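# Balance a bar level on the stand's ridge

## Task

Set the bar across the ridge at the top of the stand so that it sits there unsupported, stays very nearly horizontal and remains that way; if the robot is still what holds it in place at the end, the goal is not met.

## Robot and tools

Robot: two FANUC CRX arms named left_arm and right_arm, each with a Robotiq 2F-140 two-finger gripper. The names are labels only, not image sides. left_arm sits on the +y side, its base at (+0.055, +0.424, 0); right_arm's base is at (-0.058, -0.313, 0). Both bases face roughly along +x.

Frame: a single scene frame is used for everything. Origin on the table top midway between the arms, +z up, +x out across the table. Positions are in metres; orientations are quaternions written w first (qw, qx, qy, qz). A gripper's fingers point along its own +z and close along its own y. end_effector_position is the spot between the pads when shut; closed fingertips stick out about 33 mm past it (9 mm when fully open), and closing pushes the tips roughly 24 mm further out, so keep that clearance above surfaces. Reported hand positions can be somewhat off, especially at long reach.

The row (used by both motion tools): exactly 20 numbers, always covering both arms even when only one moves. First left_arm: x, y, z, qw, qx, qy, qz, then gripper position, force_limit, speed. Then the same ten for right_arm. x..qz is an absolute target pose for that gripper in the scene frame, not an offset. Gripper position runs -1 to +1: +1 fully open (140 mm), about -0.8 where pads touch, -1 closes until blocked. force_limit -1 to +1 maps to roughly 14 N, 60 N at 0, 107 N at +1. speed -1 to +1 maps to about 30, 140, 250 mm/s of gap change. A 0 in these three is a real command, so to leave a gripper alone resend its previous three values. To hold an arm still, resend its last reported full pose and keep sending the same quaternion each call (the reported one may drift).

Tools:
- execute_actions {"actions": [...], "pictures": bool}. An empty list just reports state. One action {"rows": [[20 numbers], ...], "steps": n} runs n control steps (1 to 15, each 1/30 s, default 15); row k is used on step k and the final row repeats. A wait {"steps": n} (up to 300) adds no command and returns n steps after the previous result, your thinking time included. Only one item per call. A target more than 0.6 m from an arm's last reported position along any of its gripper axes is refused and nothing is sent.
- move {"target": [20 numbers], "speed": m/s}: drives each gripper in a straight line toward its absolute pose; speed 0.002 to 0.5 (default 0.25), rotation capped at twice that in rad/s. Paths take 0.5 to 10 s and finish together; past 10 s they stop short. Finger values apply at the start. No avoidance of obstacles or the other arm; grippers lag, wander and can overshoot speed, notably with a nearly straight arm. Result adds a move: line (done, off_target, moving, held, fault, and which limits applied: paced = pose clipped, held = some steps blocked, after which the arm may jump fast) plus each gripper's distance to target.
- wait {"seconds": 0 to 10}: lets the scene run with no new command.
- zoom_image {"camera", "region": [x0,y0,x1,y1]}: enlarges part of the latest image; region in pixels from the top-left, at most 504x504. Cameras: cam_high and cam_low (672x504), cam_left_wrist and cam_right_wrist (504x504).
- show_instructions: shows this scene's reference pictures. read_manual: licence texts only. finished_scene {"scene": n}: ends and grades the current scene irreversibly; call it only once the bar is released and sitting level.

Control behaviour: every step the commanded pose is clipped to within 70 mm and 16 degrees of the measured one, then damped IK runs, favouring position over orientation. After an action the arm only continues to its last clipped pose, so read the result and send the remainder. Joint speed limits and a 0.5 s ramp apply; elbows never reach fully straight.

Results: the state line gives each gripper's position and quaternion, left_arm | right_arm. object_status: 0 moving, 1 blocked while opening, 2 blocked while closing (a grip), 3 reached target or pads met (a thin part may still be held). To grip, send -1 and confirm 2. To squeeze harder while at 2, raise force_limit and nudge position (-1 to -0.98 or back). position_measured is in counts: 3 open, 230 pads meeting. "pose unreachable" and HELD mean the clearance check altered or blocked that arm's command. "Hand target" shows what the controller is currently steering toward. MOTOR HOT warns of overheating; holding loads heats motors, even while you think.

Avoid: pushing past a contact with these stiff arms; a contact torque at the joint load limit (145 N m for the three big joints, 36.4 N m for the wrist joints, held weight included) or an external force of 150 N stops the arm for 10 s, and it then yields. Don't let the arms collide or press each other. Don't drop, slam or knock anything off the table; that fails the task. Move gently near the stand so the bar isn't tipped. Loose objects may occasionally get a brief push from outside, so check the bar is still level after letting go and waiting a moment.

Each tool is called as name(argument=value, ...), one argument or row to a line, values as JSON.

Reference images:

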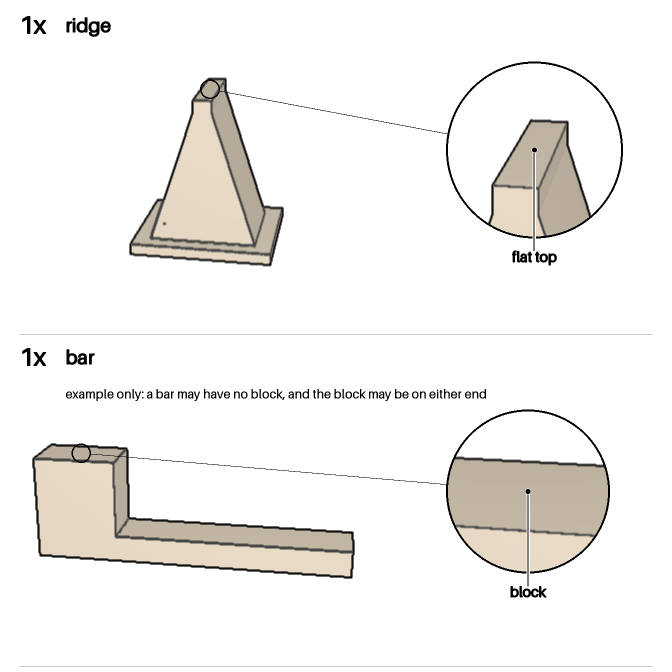

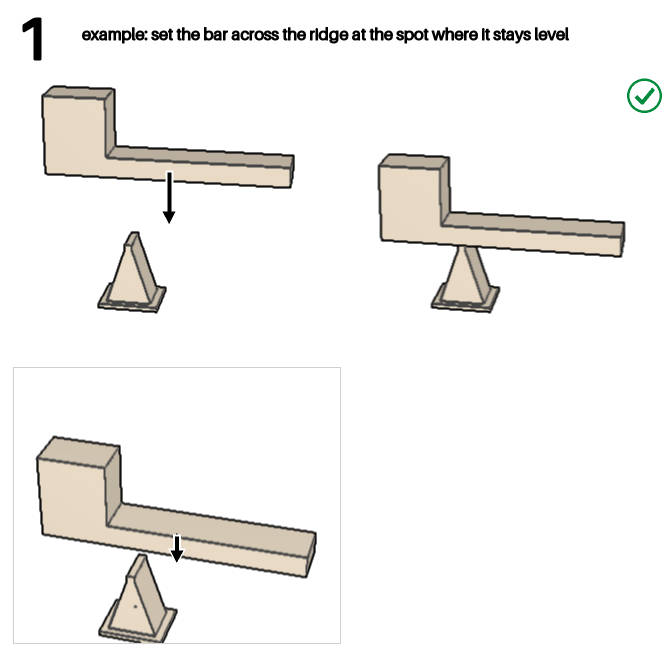

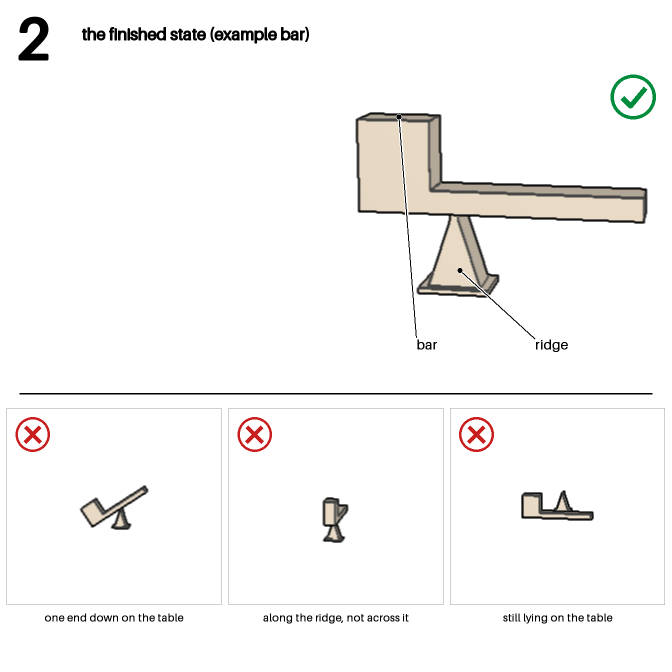

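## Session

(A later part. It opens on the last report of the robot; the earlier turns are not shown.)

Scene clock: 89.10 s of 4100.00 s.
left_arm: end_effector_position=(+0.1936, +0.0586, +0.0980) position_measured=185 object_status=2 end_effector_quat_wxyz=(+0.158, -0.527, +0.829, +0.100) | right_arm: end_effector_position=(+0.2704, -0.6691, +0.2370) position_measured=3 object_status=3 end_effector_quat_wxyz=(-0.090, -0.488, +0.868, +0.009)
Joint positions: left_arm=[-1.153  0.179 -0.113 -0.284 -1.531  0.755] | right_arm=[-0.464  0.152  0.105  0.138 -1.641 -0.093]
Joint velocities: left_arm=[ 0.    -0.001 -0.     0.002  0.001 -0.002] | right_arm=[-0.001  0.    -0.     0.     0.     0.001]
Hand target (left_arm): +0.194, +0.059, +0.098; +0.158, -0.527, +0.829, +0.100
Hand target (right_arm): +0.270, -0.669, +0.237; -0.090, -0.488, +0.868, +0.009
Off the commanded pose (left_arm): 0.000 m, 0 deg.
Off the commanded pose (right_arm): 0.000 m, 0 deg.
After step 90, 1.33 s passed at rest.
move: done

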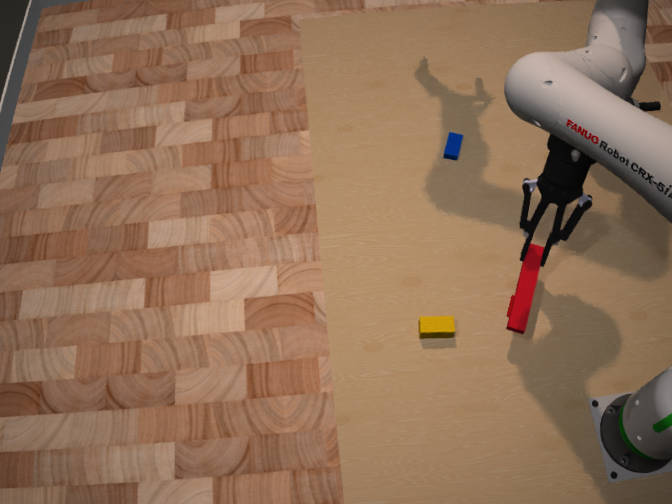

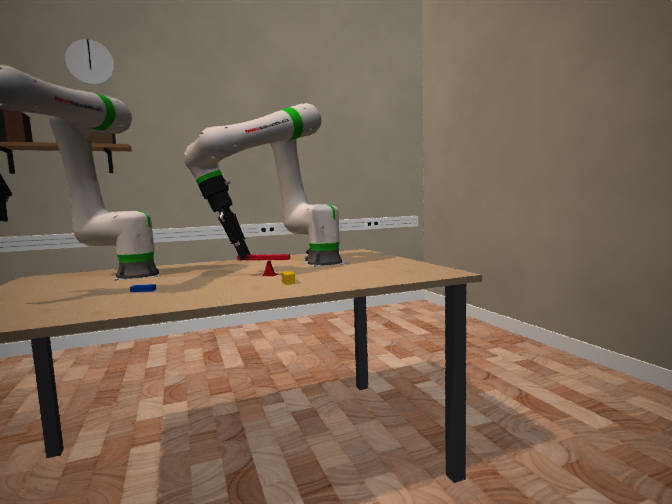

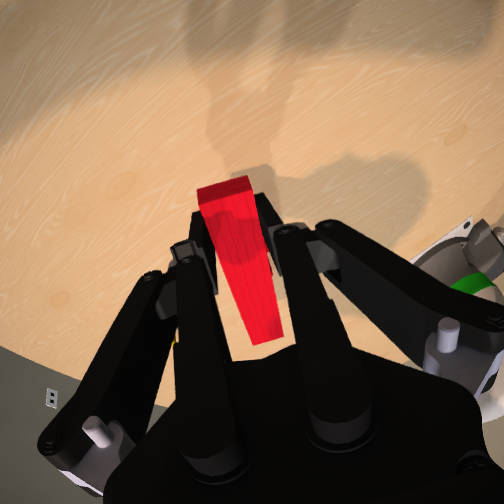

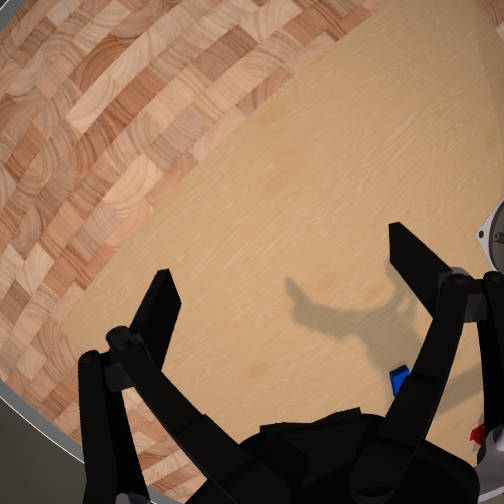

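move(
  target=[0.1937,0.0585,0.0905,-0.165,0.526,-0.827,-0.105,-1,0,-0.5,0.2704,-0.6691,0.237,-0.09,-0.488,0.868,0.009,1,0,0],
  speed=0.01,
)

zoom_image(
  camera="cam_low",
  region=[225,225,305,290],
)

Scene clock: 93.13 s of 4100.00 s.
left_arm: end_effector_position=(+0.1937, +0.0585, +0.0905) position_measured=185 object_status=2 end_effector_quat_wxyz=(+0.165, -0.526, +0.827, +0.105) | right_arm: end_effector_position=(+0.2704, -0.6691, +0.2370) position_measured=3 object_status=3 end_effector_quat_wxyz=(-0.090, -0.488, +0.868, +0.009)
Joint positions: left_arm=[-1.163  0.2   -0.11  -0.294 -1.529  0.769] | right_arm=[-0.464  0.152  0.105  0.138 -1.641 -0.093]
Joint velocities: left_arm=[-0.001  0.001  0.    -0.001 -0.     0.   ] | right_arm=[ 0.     0.001  0.    -0.     0.    -0.001]
Hand target (left_arm): +0.194, +0.058, +0.091; +0.165, -0.526, +0.827, +0.105
Hand target (right_arm): +0.270, -0.669, +0.237; -0.090, -0.488, +0.868, +0.009
Off the commanded pose (left_arm): 0.000 m, 0 deg.
Off the commanded pose (right_arm): 0.000 m, 0 deg.
move: done

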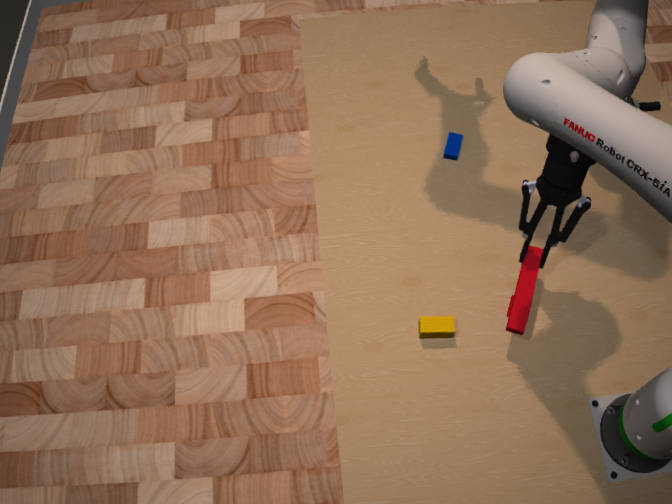

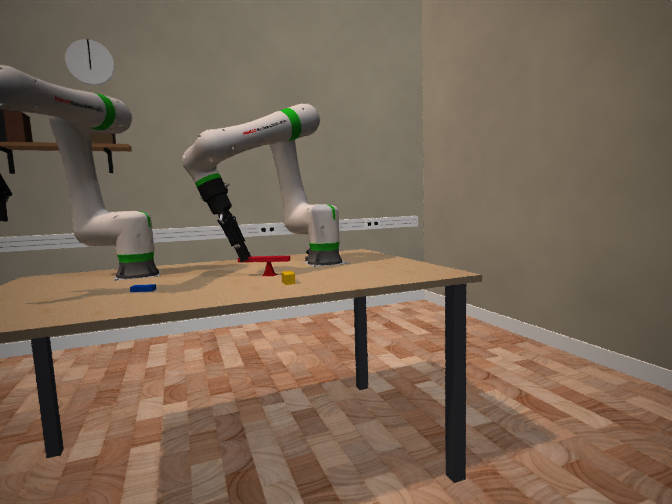

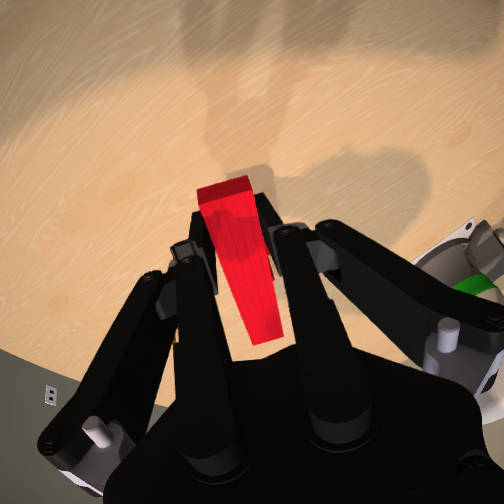

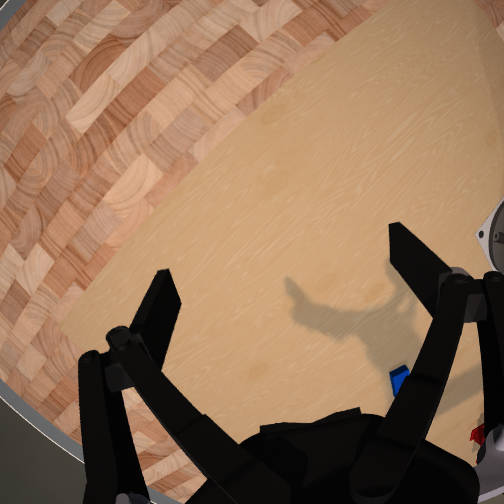

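Region (225, 225, 305, 290) of cam_low's 672x504 image, scaled by 6.300, with more detail than that image has; it fills the top 410 rows of this view, and the rest is white.

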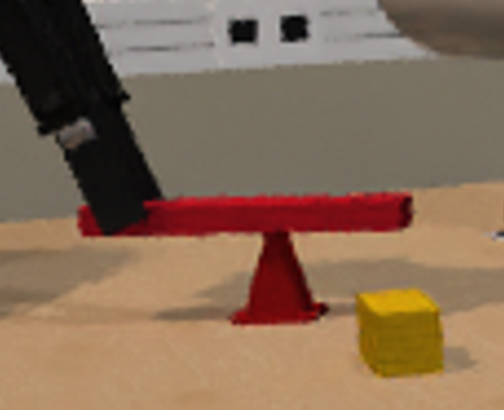

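execute_actions(
  actions=[
    {"rows":[[0.1937,0.0585,0.090,-0.165,0.526,-0.827,-0.105,-1,0,-1],[0.1937,0.0585,0.0895,-0.165,0.526,-0.827,-0.105,-1,0,-1]]},
  ],
)

execute_actions(
  actions=[
    {"rows":[[0.1937,0.0585,0.089,-0.165,0.526,-0.827,-0.105,-1,0,-0.5,0.2704,-0.6691,0.237,-0.09,-0.488,0.868,0.009,1,0,0]],"steps":12},
  ],
  pictures=false,
)

execute_actions(
  actions=[
    {"rows":[[0.1937,0.0585,0.089,-0.165,0.526,-0.827,-0.105,-0.4,0,-1,0.2704,-0.6691,0.237,-0.09,-0.488,0.868,0.009,1,0,0],[0.1937,0.0585,0.089,-0.165,0.526,-0.827,-0.105,-0.4,0,-1,0.2704,-0.6691,0.237,-0.09,-0.488,0.868,0.009,1,0,0],[0.1937,0.0585,0.089,-0.165,0.526,-0.827,-0.105,-0.4,0,-1,0.2704,-0.6691,0.237,-0.09,-0.488,0.868,0.009,1,0,0],[0.1937,0.0585,0.089,-0.165,0.526,-0.827,-0.105,-1,0,0,0.2704,-0.6691,0.237,-0.09,-0.488,0.868,0.009,1,0,0]],"steps":15},
  ],
)

zoom_image(
  camera="cam_low",
  region=[225,225,305,290],
)


Scene clock: 98.47 s of 4100.00 s.
left_arm: end_effector_position=(+0.1937, +0.0585, +0.0890) position_measured=185 object_status=2 end_effector_quat_wxyz=(+0.165, -0.526, +0.827, +0.105) | right_arm: end_effector_position=(+0.2704, -0.6691, +0.2370) position_measured=3 object_status=3 end_effector_quat_wxyz=(-0.090, -0.488, +0.868, +0.009)
Joint positions: left_arm=[-1.163  0.202 -0.112 -0.294 -1.526  0.77 ] | right_arm=[-0.464  0.152  0.105  0.138 -1.641 -0.093]
Joint velocities: left_arm=[ 0.    -0.    -0.001  0.001 -0.    -0.001] | right_arm=[-0.    -0.    -0.     0.    -0.001 -0.001]
Hand target (left_arm): +0.194, +0.058, +0.089; +0.165, -0.526, +0.827, +0.105
Hand target (right_arm): +0.270, -0.669, +0.237; -0.090, -0.488, +0.868, +0.009
Off the commanded pose (left_arm): 0.000 m, 0 deg.
Off the commanded pose (right_arm): 0.000 m, 0 deg.
Steps of this call (steps 1 to 90: nothing new was sent; then 1.93 s passed at rest; steps 91 to 102: all 12 steps of this action). Readings (end_effector_position | what the end effector reports):
91: left_arm (+0.1937, +0.0584, +0.0905) | right_arm (+0.2704, -0.6691, +0.2370) | left_arm position_measured=185 object_status=2 | right_arm position_measured=3 object_status=3
92: left_arm (+0.1939, +0.0581, +0.0902) | right_arm (+0.2704, -0.6691, +0.2370) | left_arm position_measured=185 object_status=2 | right_arm position_measured=3 object_status=3
94: left_arm (+0.1938, +0.0582, +0.0895) | right_arm (+0.2704, -0.6691, +0.2370) | left_arm position_measured=185 object_status=2 | right_arm position_measured=3 object_status=3
98: left_arm (+0.1937, +0.0584, +0.0891) | right_arm (+0.2704, -0.6691, +0.2370) | left_arm position_measured=185 object_status=2 | right_arm position_measured=3 object_status=3
102: the state above

Scene clock: 98.97 s of 4100.00 s.
left_arm: end_effector_position=(+0.1937, +0.0586, +0.0889) position_measured=185 object_status=0 end_effector_quat_wxyz=(+0.165, -0.526, +0.827, +0.105) | right_arm: end_effector_position=(+0.2704, -0.6691, +0.2370) position_measured=3 object_status=3 end_effector_quat_wxyz=(-0.090, -0.488, +0.868, +0.009)
Joint positions: left_arm=[-1.163  0.202 -0.112 -0.294 -1.526  0.77 ] | right_arm=[-0.464  0.152  0.105  0.138 -1.641 -0.093]
Joint velocities: left_arm=[-0.    -0.002  0.    -0.    -0.    -0.002] | right_arm=[ 0.001 -0.001 -0.    -0.    -0.    -0.   ]
Hand target (left_arm): +0.194, +0.058, +0.089; +0.165, -0.526, +0.827, +0.105
Hand target (right_arm): +0.270, -0.669, +0.237; -0.090, -0.488, +0.868, +0.009
Off the commanded pose (left_arm): 0.000 m, 0 deg.
Off the commanded pose (right_arm): 0.000 m, 0 deg.
Steps of this call (steps 1 to 15: all 15 steps of this action). Readings (end_effector_position | what the end effector reports):
1: left_arm (+0.1937, +0.0585, +0.0890) | right_arm (+0.2704, -0.6691, +0.2370) | left_arm position_measured=185 object_status=0 | right_arm position_measured=3 object_status=3
2: left_arm (+0.1937, +0.0585, +0.0890) | right_arm (+0.2704, -0.6691, +0.2370) | left_arm position_measured=185 object_status=0 | right_arm position_measured=3 object_status=3
4: left_arm (+0.1937, +0.0586, +0.0889) | right_arm (+0.2704, -0.6691, +0.2370) | left_arm position_measured=181 object_status=0 | right_arm position_measured=3 object_status=3
8: left_arm (+0.1937, +0.0586, +0.0889) | right_arm (+0.2704, -0.6691, +0.2370) | left_arm position_measured=185 object_status=0 | right_arm position_measured=3 object_status=3
15: the state above

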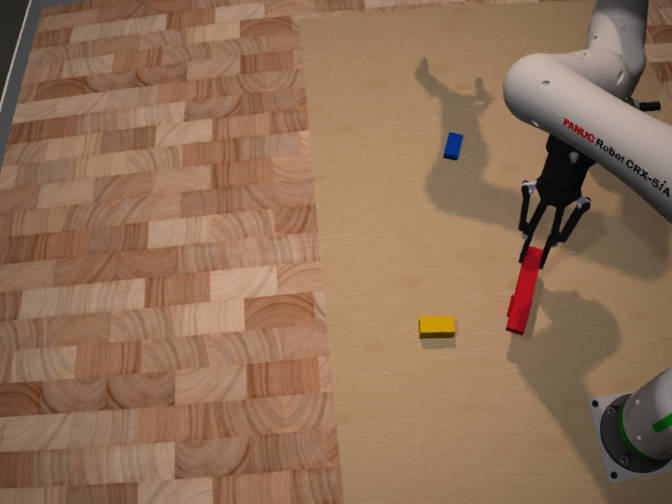

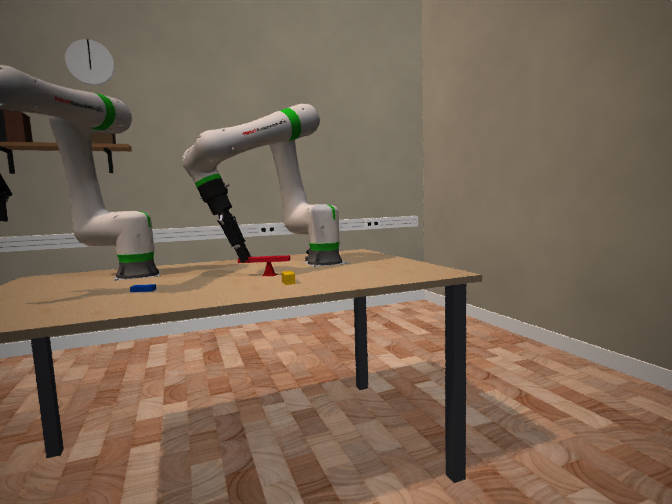

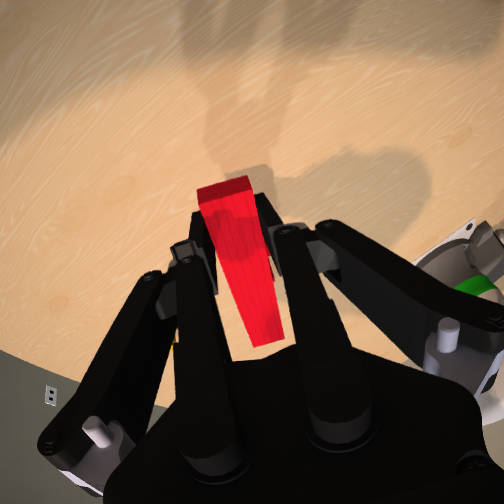

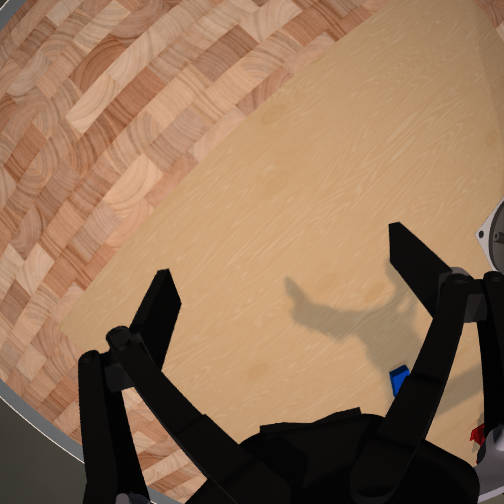

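Region (225, 225, 305, 290) of cam_low's 672x504 image, scaled by 6.300, with more detail than that image has; it fills the top 410 rows of this view, and the rest is white.

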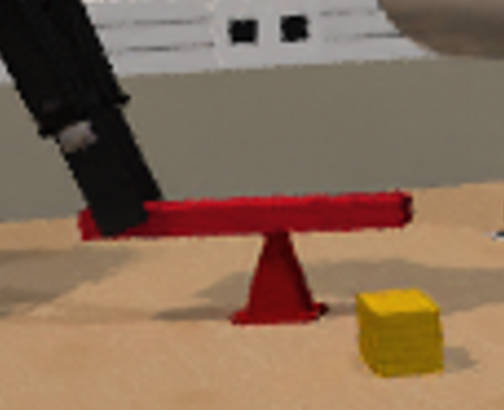

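execute_actions(
  actions=[
    {"rows":[[0.1937,0.0585,0.0903,-0.159,0.527,-0.828,-0.101,-1,0,0,0.2704,-0.6691,0.237,-0.09,-0.488,0.868,0.009,1,0,0]],"steps":15},
  ],
  pictures=false,
)

execute_actions(
  actions=[
    {"rows":[[0.1937,0.0585,0.0903,-0.159,0.527,-0.828,-0.101,-0.4,0,-1,0.2704,-0.6691,0.237,-0.09,-0.488,0.868,0.009,1,0,0]],"steps":6},
  ],
  pictures=false,
)

execute_actions(
  actions=[
    {"rows":[[0.1937,0.0585,0.0903,-0.159,0.527,-0.828,-0.101,-1,0,0,0.2704,-0.6691,0.237,-0.09,-0.488,0.868,0.009,1,0,0]],"steps":12},
  ],
)

zoom_image(
  camera="cam_low",
  region=[225,225,305,290],
)

Scene clock: 102.97 s of 4100.00 s.
left_arm: end_effector_position=(+0.1937, +0.0585, +0.0903) position_measured=185 object_status=2 end_effector_quat_wxyz=(+0.159, -0.527, +0.829, +0.101) | right_arm: end_effector_position=(+0.2704, -0.6691, +0.2370) position_measured=3 object_status=3 end_effector_quat_wxyz=(-0.090, -0.488, +0.868, +0.009)
Joint positions: left_arm=[-1.154  0.189 -0.121 -0.286 -1.516  0.761] | right_arm=[-0.464  0.152  0.105  0.138 -1.641 -0.093]
Joint velocities: left_arm=[ 0.     0.001 -0.     0.001 -0.     0.   ] | right_arm=[-0.001 -0.    -0.    -0.    -0.001  0.   ]
Hand target (left_arm): +0.194, +0.059, +0.090; +0.159, -0.527, +0.829, +0.101
Hand target (right_arm): +0.270, -0.669, +0.237; -0.090, -0.488, +0.868, +0.009
Off the commanded pose (left_arm): 0.000 m, 0 deg.
Off the commanded pose (right_arm): 0.000 m, 0 deg.
Steps of this call (steps 1 to 90: nothing new was sent; then 0.50 s passed at rest; steps 91 to 105: all 15 steps of this action). Readings (end_effector_position | what the end effector reports):
91: left_arm (+0.1937, +0.0585, +0.0891) | right_arm (+0.2704, -0.6691, +0.2370) | left_arm position_measured=185 object_status=2 | right_arm position_measured=3 object_status=3
92: left_arm (+0.1938, +0.0581, +0.0896) | right_arm (+0.2704, -0.6691, +0.2370) | left_arm position_measured=185 object_status=2 | right_arm position_measured=3 object_status=3
94: left_arm (+0.1938, +0.0582, +0.0902) | right_arm (+0.2704, -0.6691, +0.2370) | left_arm position_measured=185 object_status=2 | right_arm position_measured=3 object_status=3
98: left_arm (+0.1937, +0.0585, +0.0903) | right_arm (+0.2704, -0.6691, +0.2370) | left_arm position_measured=185 object_status=2 | right_arm position_measured=3 object_status=3
105: the state above

Scene clock: 103.17 s of 4100.00 s.
left_arm: end_effector_position=(+0.1937, +0.0585, +0.0903) position_measured=179 object_status=0 end_effector_quat_wxyz=(+0.159, -0.527, +0.828, +0.101) | right_arm: end_effector_position=(+0.2704, -0.6691, +0.2370) position_measured=3 object_status=3 end_effector_quat_wxyz=(-0.090, -0.488, +0.868, +0.009)
Joint positions: left_arm=[-1.154  0.189 -0.121 -0.285 -1.516  0.761] | right_arm=[-0.464  0.152  0.105  0.138 -1.641 -0.093]
Joint velocities: left_arm=[ 0.     0.001  0.     0.    -0.    -0.   ] | right_arm=[-0.     0.    -0.     0.    -0.001 -0.001]
Hand target (left_arm): +0.194, +0.059, +0.090; +0.159, -0.527, +0.828, +0.101
Hand target (right_arm): +0.270, -0.669, +0.237; -0.090, -0.488, +0.868, +0.009
Off the commanded pose (left_arm): 0.000 m, 0 deg.
Off the commanded pose (right_arm): 0.000 m, 0 deg.
Steps of this call (steps 1 to 6: all 6 steps of this action). Readings (end_effector_position | what the end effector reports):
1: left_arm (+0.1937, +0.0585, +0.0903) | right_arm (+0.2704, -0.6691, +0.2370) | left_arm position_measured=185 object_status=0 | right_arm position_measured=3 object_status=3
2: left_arm (+0.1937, +0.0585, +0.0903) | right_arm (+0.2704, -0.6691, +0.2370) | left_arm position_measured=185 object_status=0 | right_arm position_measured=3 object_status=3
4: left_arm (+0.1937, +0.0585, +0.0903) | right_arm (+0.2704, -0.6691, +0.2370) | left_arm position_measured=181 object_status=0 | right_arm position_measured=3 object_status=3
6: the state above

Scene clock: 103.57 s of 4100.00 s.
left_arm: end_effector_position=(+0.1937, +0.0585, +0.0903) position_measured=233 object_status=0 end_effector_quat_wxyz=(+0.159, -0.527, +0.828, +0.101) | right_arm: end_effector_position=(+0.2704, -0.6691, +0.2370) position_measured=3 object_status=3 end_effector_quat_wxyz=(-0.090, -0.488, +0.868, +0.009)
Joint positions: left_arm=[-1.154  0.189 -0.121 -0.285 -1.516  0.761] | right_arm=[-0.464  0.152  0.105  0.138 -1.641 -0.093]
Joint velocities: left_arm=[-0.    -0.    -0.     0.001 -0.     0.   ] | right_arm=[ 0.    -0.001 -0.     0.     0.     0.001]
Hand target (left_arm): +0.194, +0.059, +0.090; +0.159, -0.527, +0.828, +0.101
Hand target (right_arm): +0.270, -0.669, +0.237; -0.090, -0.488, +0.868, +0.009
Off the commanded pose (left_arm): 0.000 m, 0 deg.
Off the commanded pose (right_arm): 0.000 m, 0 deg.
Steps of this call (steps 1 to 12: all 12 steps of this action). Readings (end_effector_position | what the end effector reports):
1: left_arm (+0.1937, +0.0585, +0.0903) | right_arm (+0.2704, -0.6691, +0.2370) | left_arm position_measured=179 object_status=0 | right_arm position_measured=3 object_status=3
2: left_arm (+0.1937, +0.0585, +0.0903) | right_arm (+0.2704, -0.6691, +0.2370) | left_arm position_measured=183 object_status=0 | right_arm position_measured=3 object_status=3
4: left_arm (+0.1937, +0.0585, +0.0903) | right_arm (+0.2704, -0.6691, +0.2370) | left_arm position_measured=198 object_status=0 | right_arm position_measured=3 object_status=3
8: left_arm (+0.1937, +0.0585, +0.0903) | right_arm (+0.2704, -0.6691, +0.2370) | left_arm position_measured=229 object_status=0 | right_arm position_measured=3 object_status=3
12: the state above

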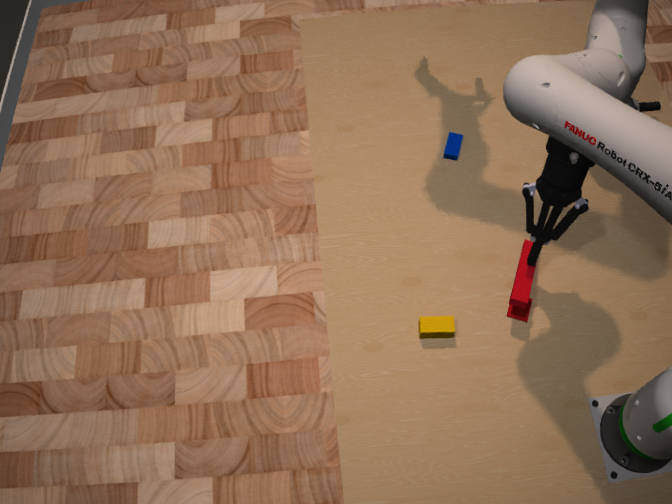

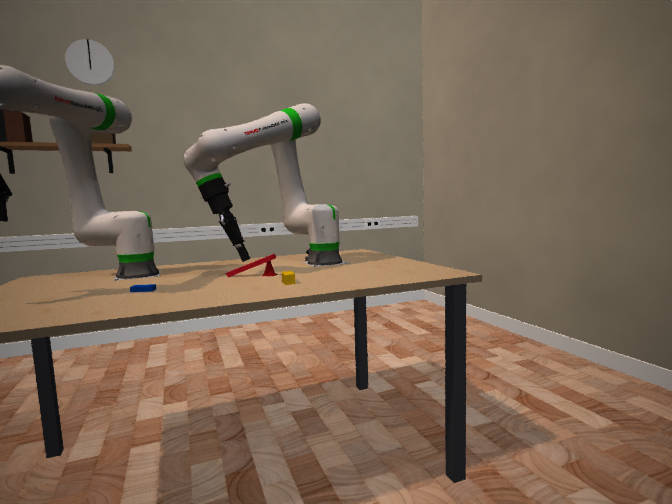

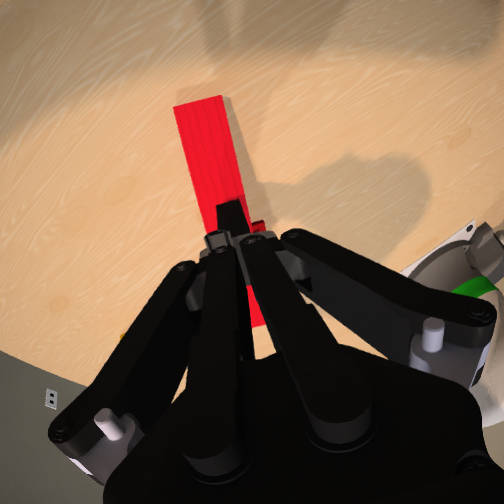

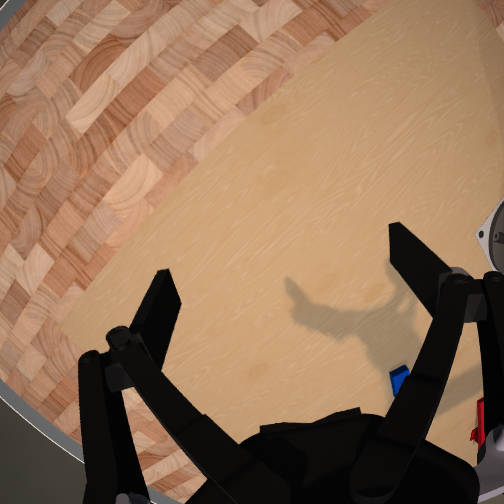

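Region (225, 225, 305, 290) of cam_low's 672x504 image, scaled by 6.300, with more detail than that image has; it fills the top 410 rows of this view, and the rest is white.

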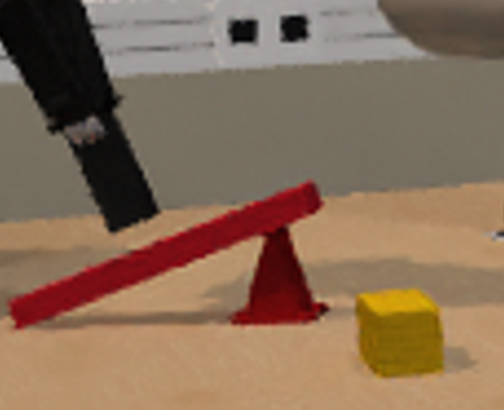

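move(
  target=[0.1937,0.0585,0.0903,-0.15,0.528,-0.83,-0.095,0,0,0,0.2704,-0.6691,0.237,-0.09,-0.488,0.868,0.009,1,0,0],
)

move(
  target=[0.2026,0.0775,0.0786,-0.15,0.528,-0.83,-0.095,0,0,0,0.2704,-0.6691,0.237,-0.09,-0.488,0.868,0.009,1,0,0],
  speed=0.05,
)

zoom_image(
  camera="cam_low",
  region=[215,225,295,290],
)

Scene clock: 111.13 s of 4100.00 s.
left_arm: end_effector_position=(+0.1937, +0.0585, +0.0903) position_measured=129 object_status=3 end_effector_quat_wxyz=(+0.150, -0.528, +0.830, +0.095) | right_arm: end_effector_position=(+0.2704, -0.6691, +0.2370) position_measured=3 object_status=3 end_effector_quat_wxyz=(-0.090, -0.488, +0.868, +0.009)
Joint positions: left_arm=[-1.142  0.172 -0.138 -0.273 -1.498  0.749] | right_arm=[-0.464  0.152  0.105  0.138 -1.641 -0.093]
Joint velocities: left_arm=[ 0.001 -0.003 -0.001  0.     0.001  0.001] | right_arm=[-0.001 -0.001 -0.     0.    -0.     0.001]
Hand target (left_arm): +0.194, +0.059, +0.090; +0.150, -0.528, +0.830, +0.095
Hand target (right_arm): +0.270, -0.669, +0.237; -0.090, -0.488, +0.868, +0.009
Off the commanded pose (left_arm): 0.000 m, 0 deg.
Off the commanded pose (right_arm): 0.000 m, 0 deg.
After step 90, 3.87 s passed at rest.
move: done

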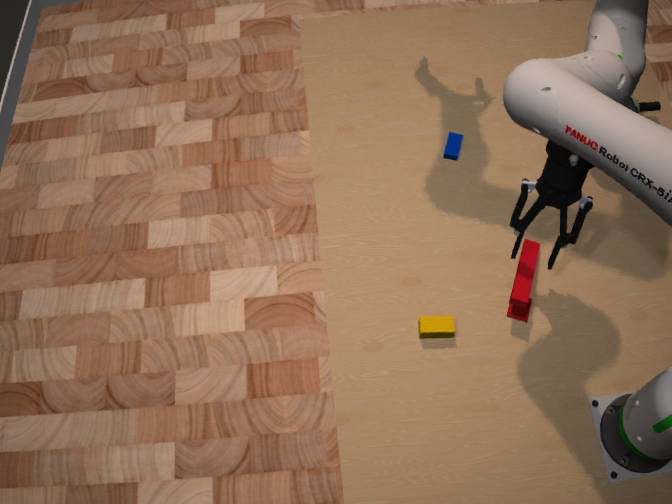

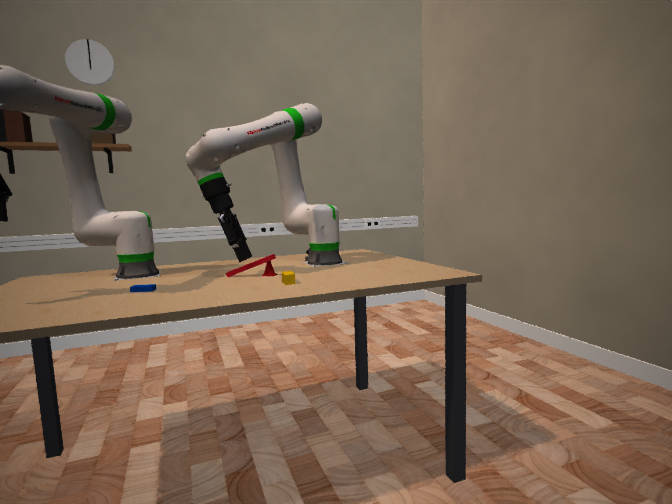

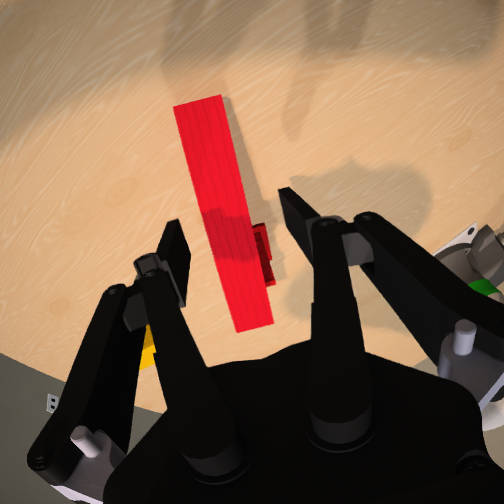

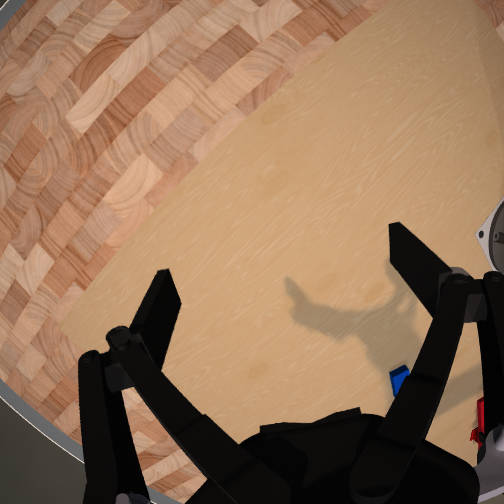

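Scene clock: 111.93 s of 4100.00 s.
left_arm: end_effector_position=(+0.2026, +0.0774, +0.0786) position_measured=129 object_status=3 end_effector_quat_wxyz=(+0.150, -0.528, +0.830, +0.095) | right_arm: end_effector_position=(+0.2704, -0.6691, +0.2370) position_measured=3 object_status=3 end_effector_quat_wxyz=(-0.090, -0.488, +0.868, +0.009)
Joint positions: left_arm=[-1.107  0.143 -0.199 -0.282 -1.458  0.725] | right_arm=[-0.464  0.152  0.105  0.138 -1.641 -0.093]
Joint velocities: left_arm=[ 0.001 -0.    -0.001 -0.     0.     0.   ] | right_arm=[-0.     0.     0.    -0.001 -0.    -0.001]
Hand target (left_arm): +0.203, +0.077, +0.079; +0.150, -0.528, +0.830, +0.095
Hand target (right_arm): +0.270, -0.669, +0.237; -0.090, -0.488, +0.868, +0.009
Off the commanded pose (left_arm): 0.000 m, 0 deg.
Off the commanded pose (right_arm): 0.000 m, 0 deg.
move: done

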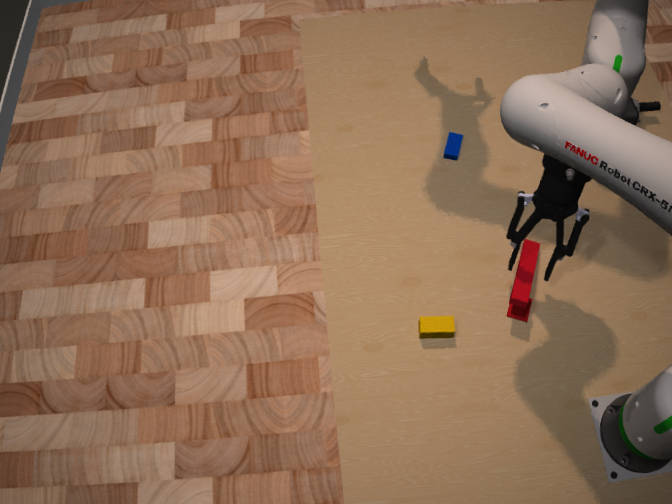

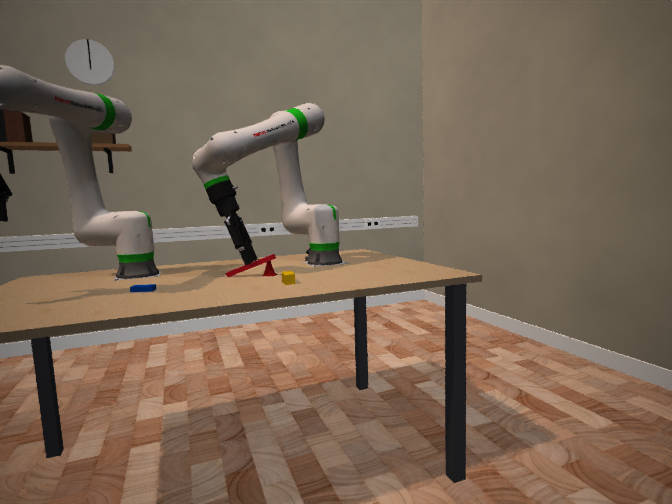

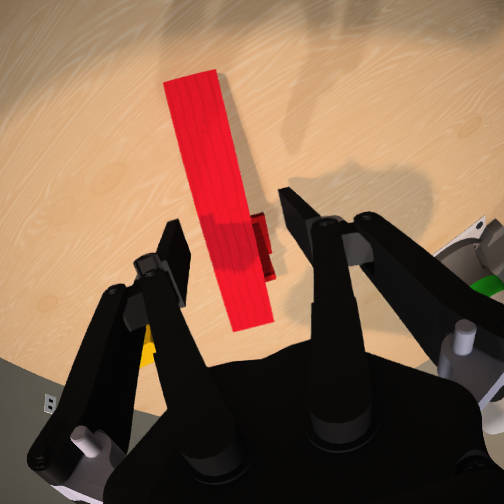

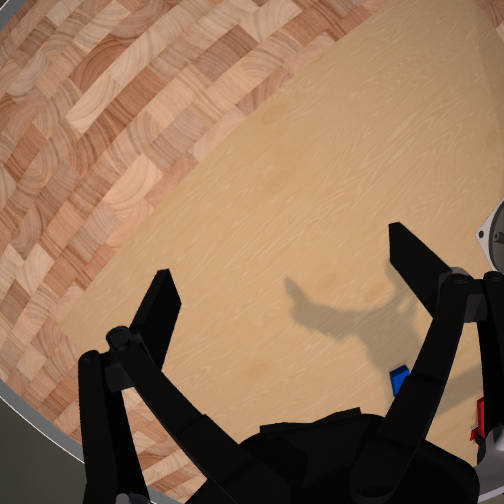

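Region (215, 225, 295, 290) of cam_low's 672x504 image, scaled by 6.300, with more detail than that image has; it fills the top 410 rows of this view, and the rest is white.

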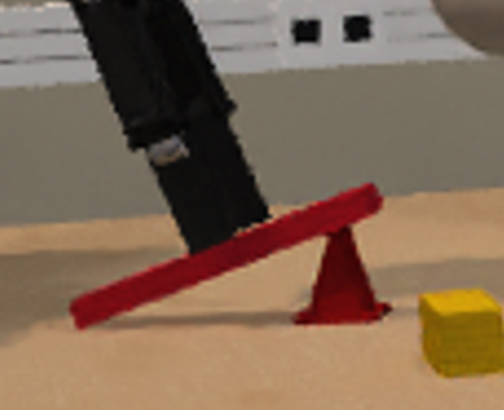

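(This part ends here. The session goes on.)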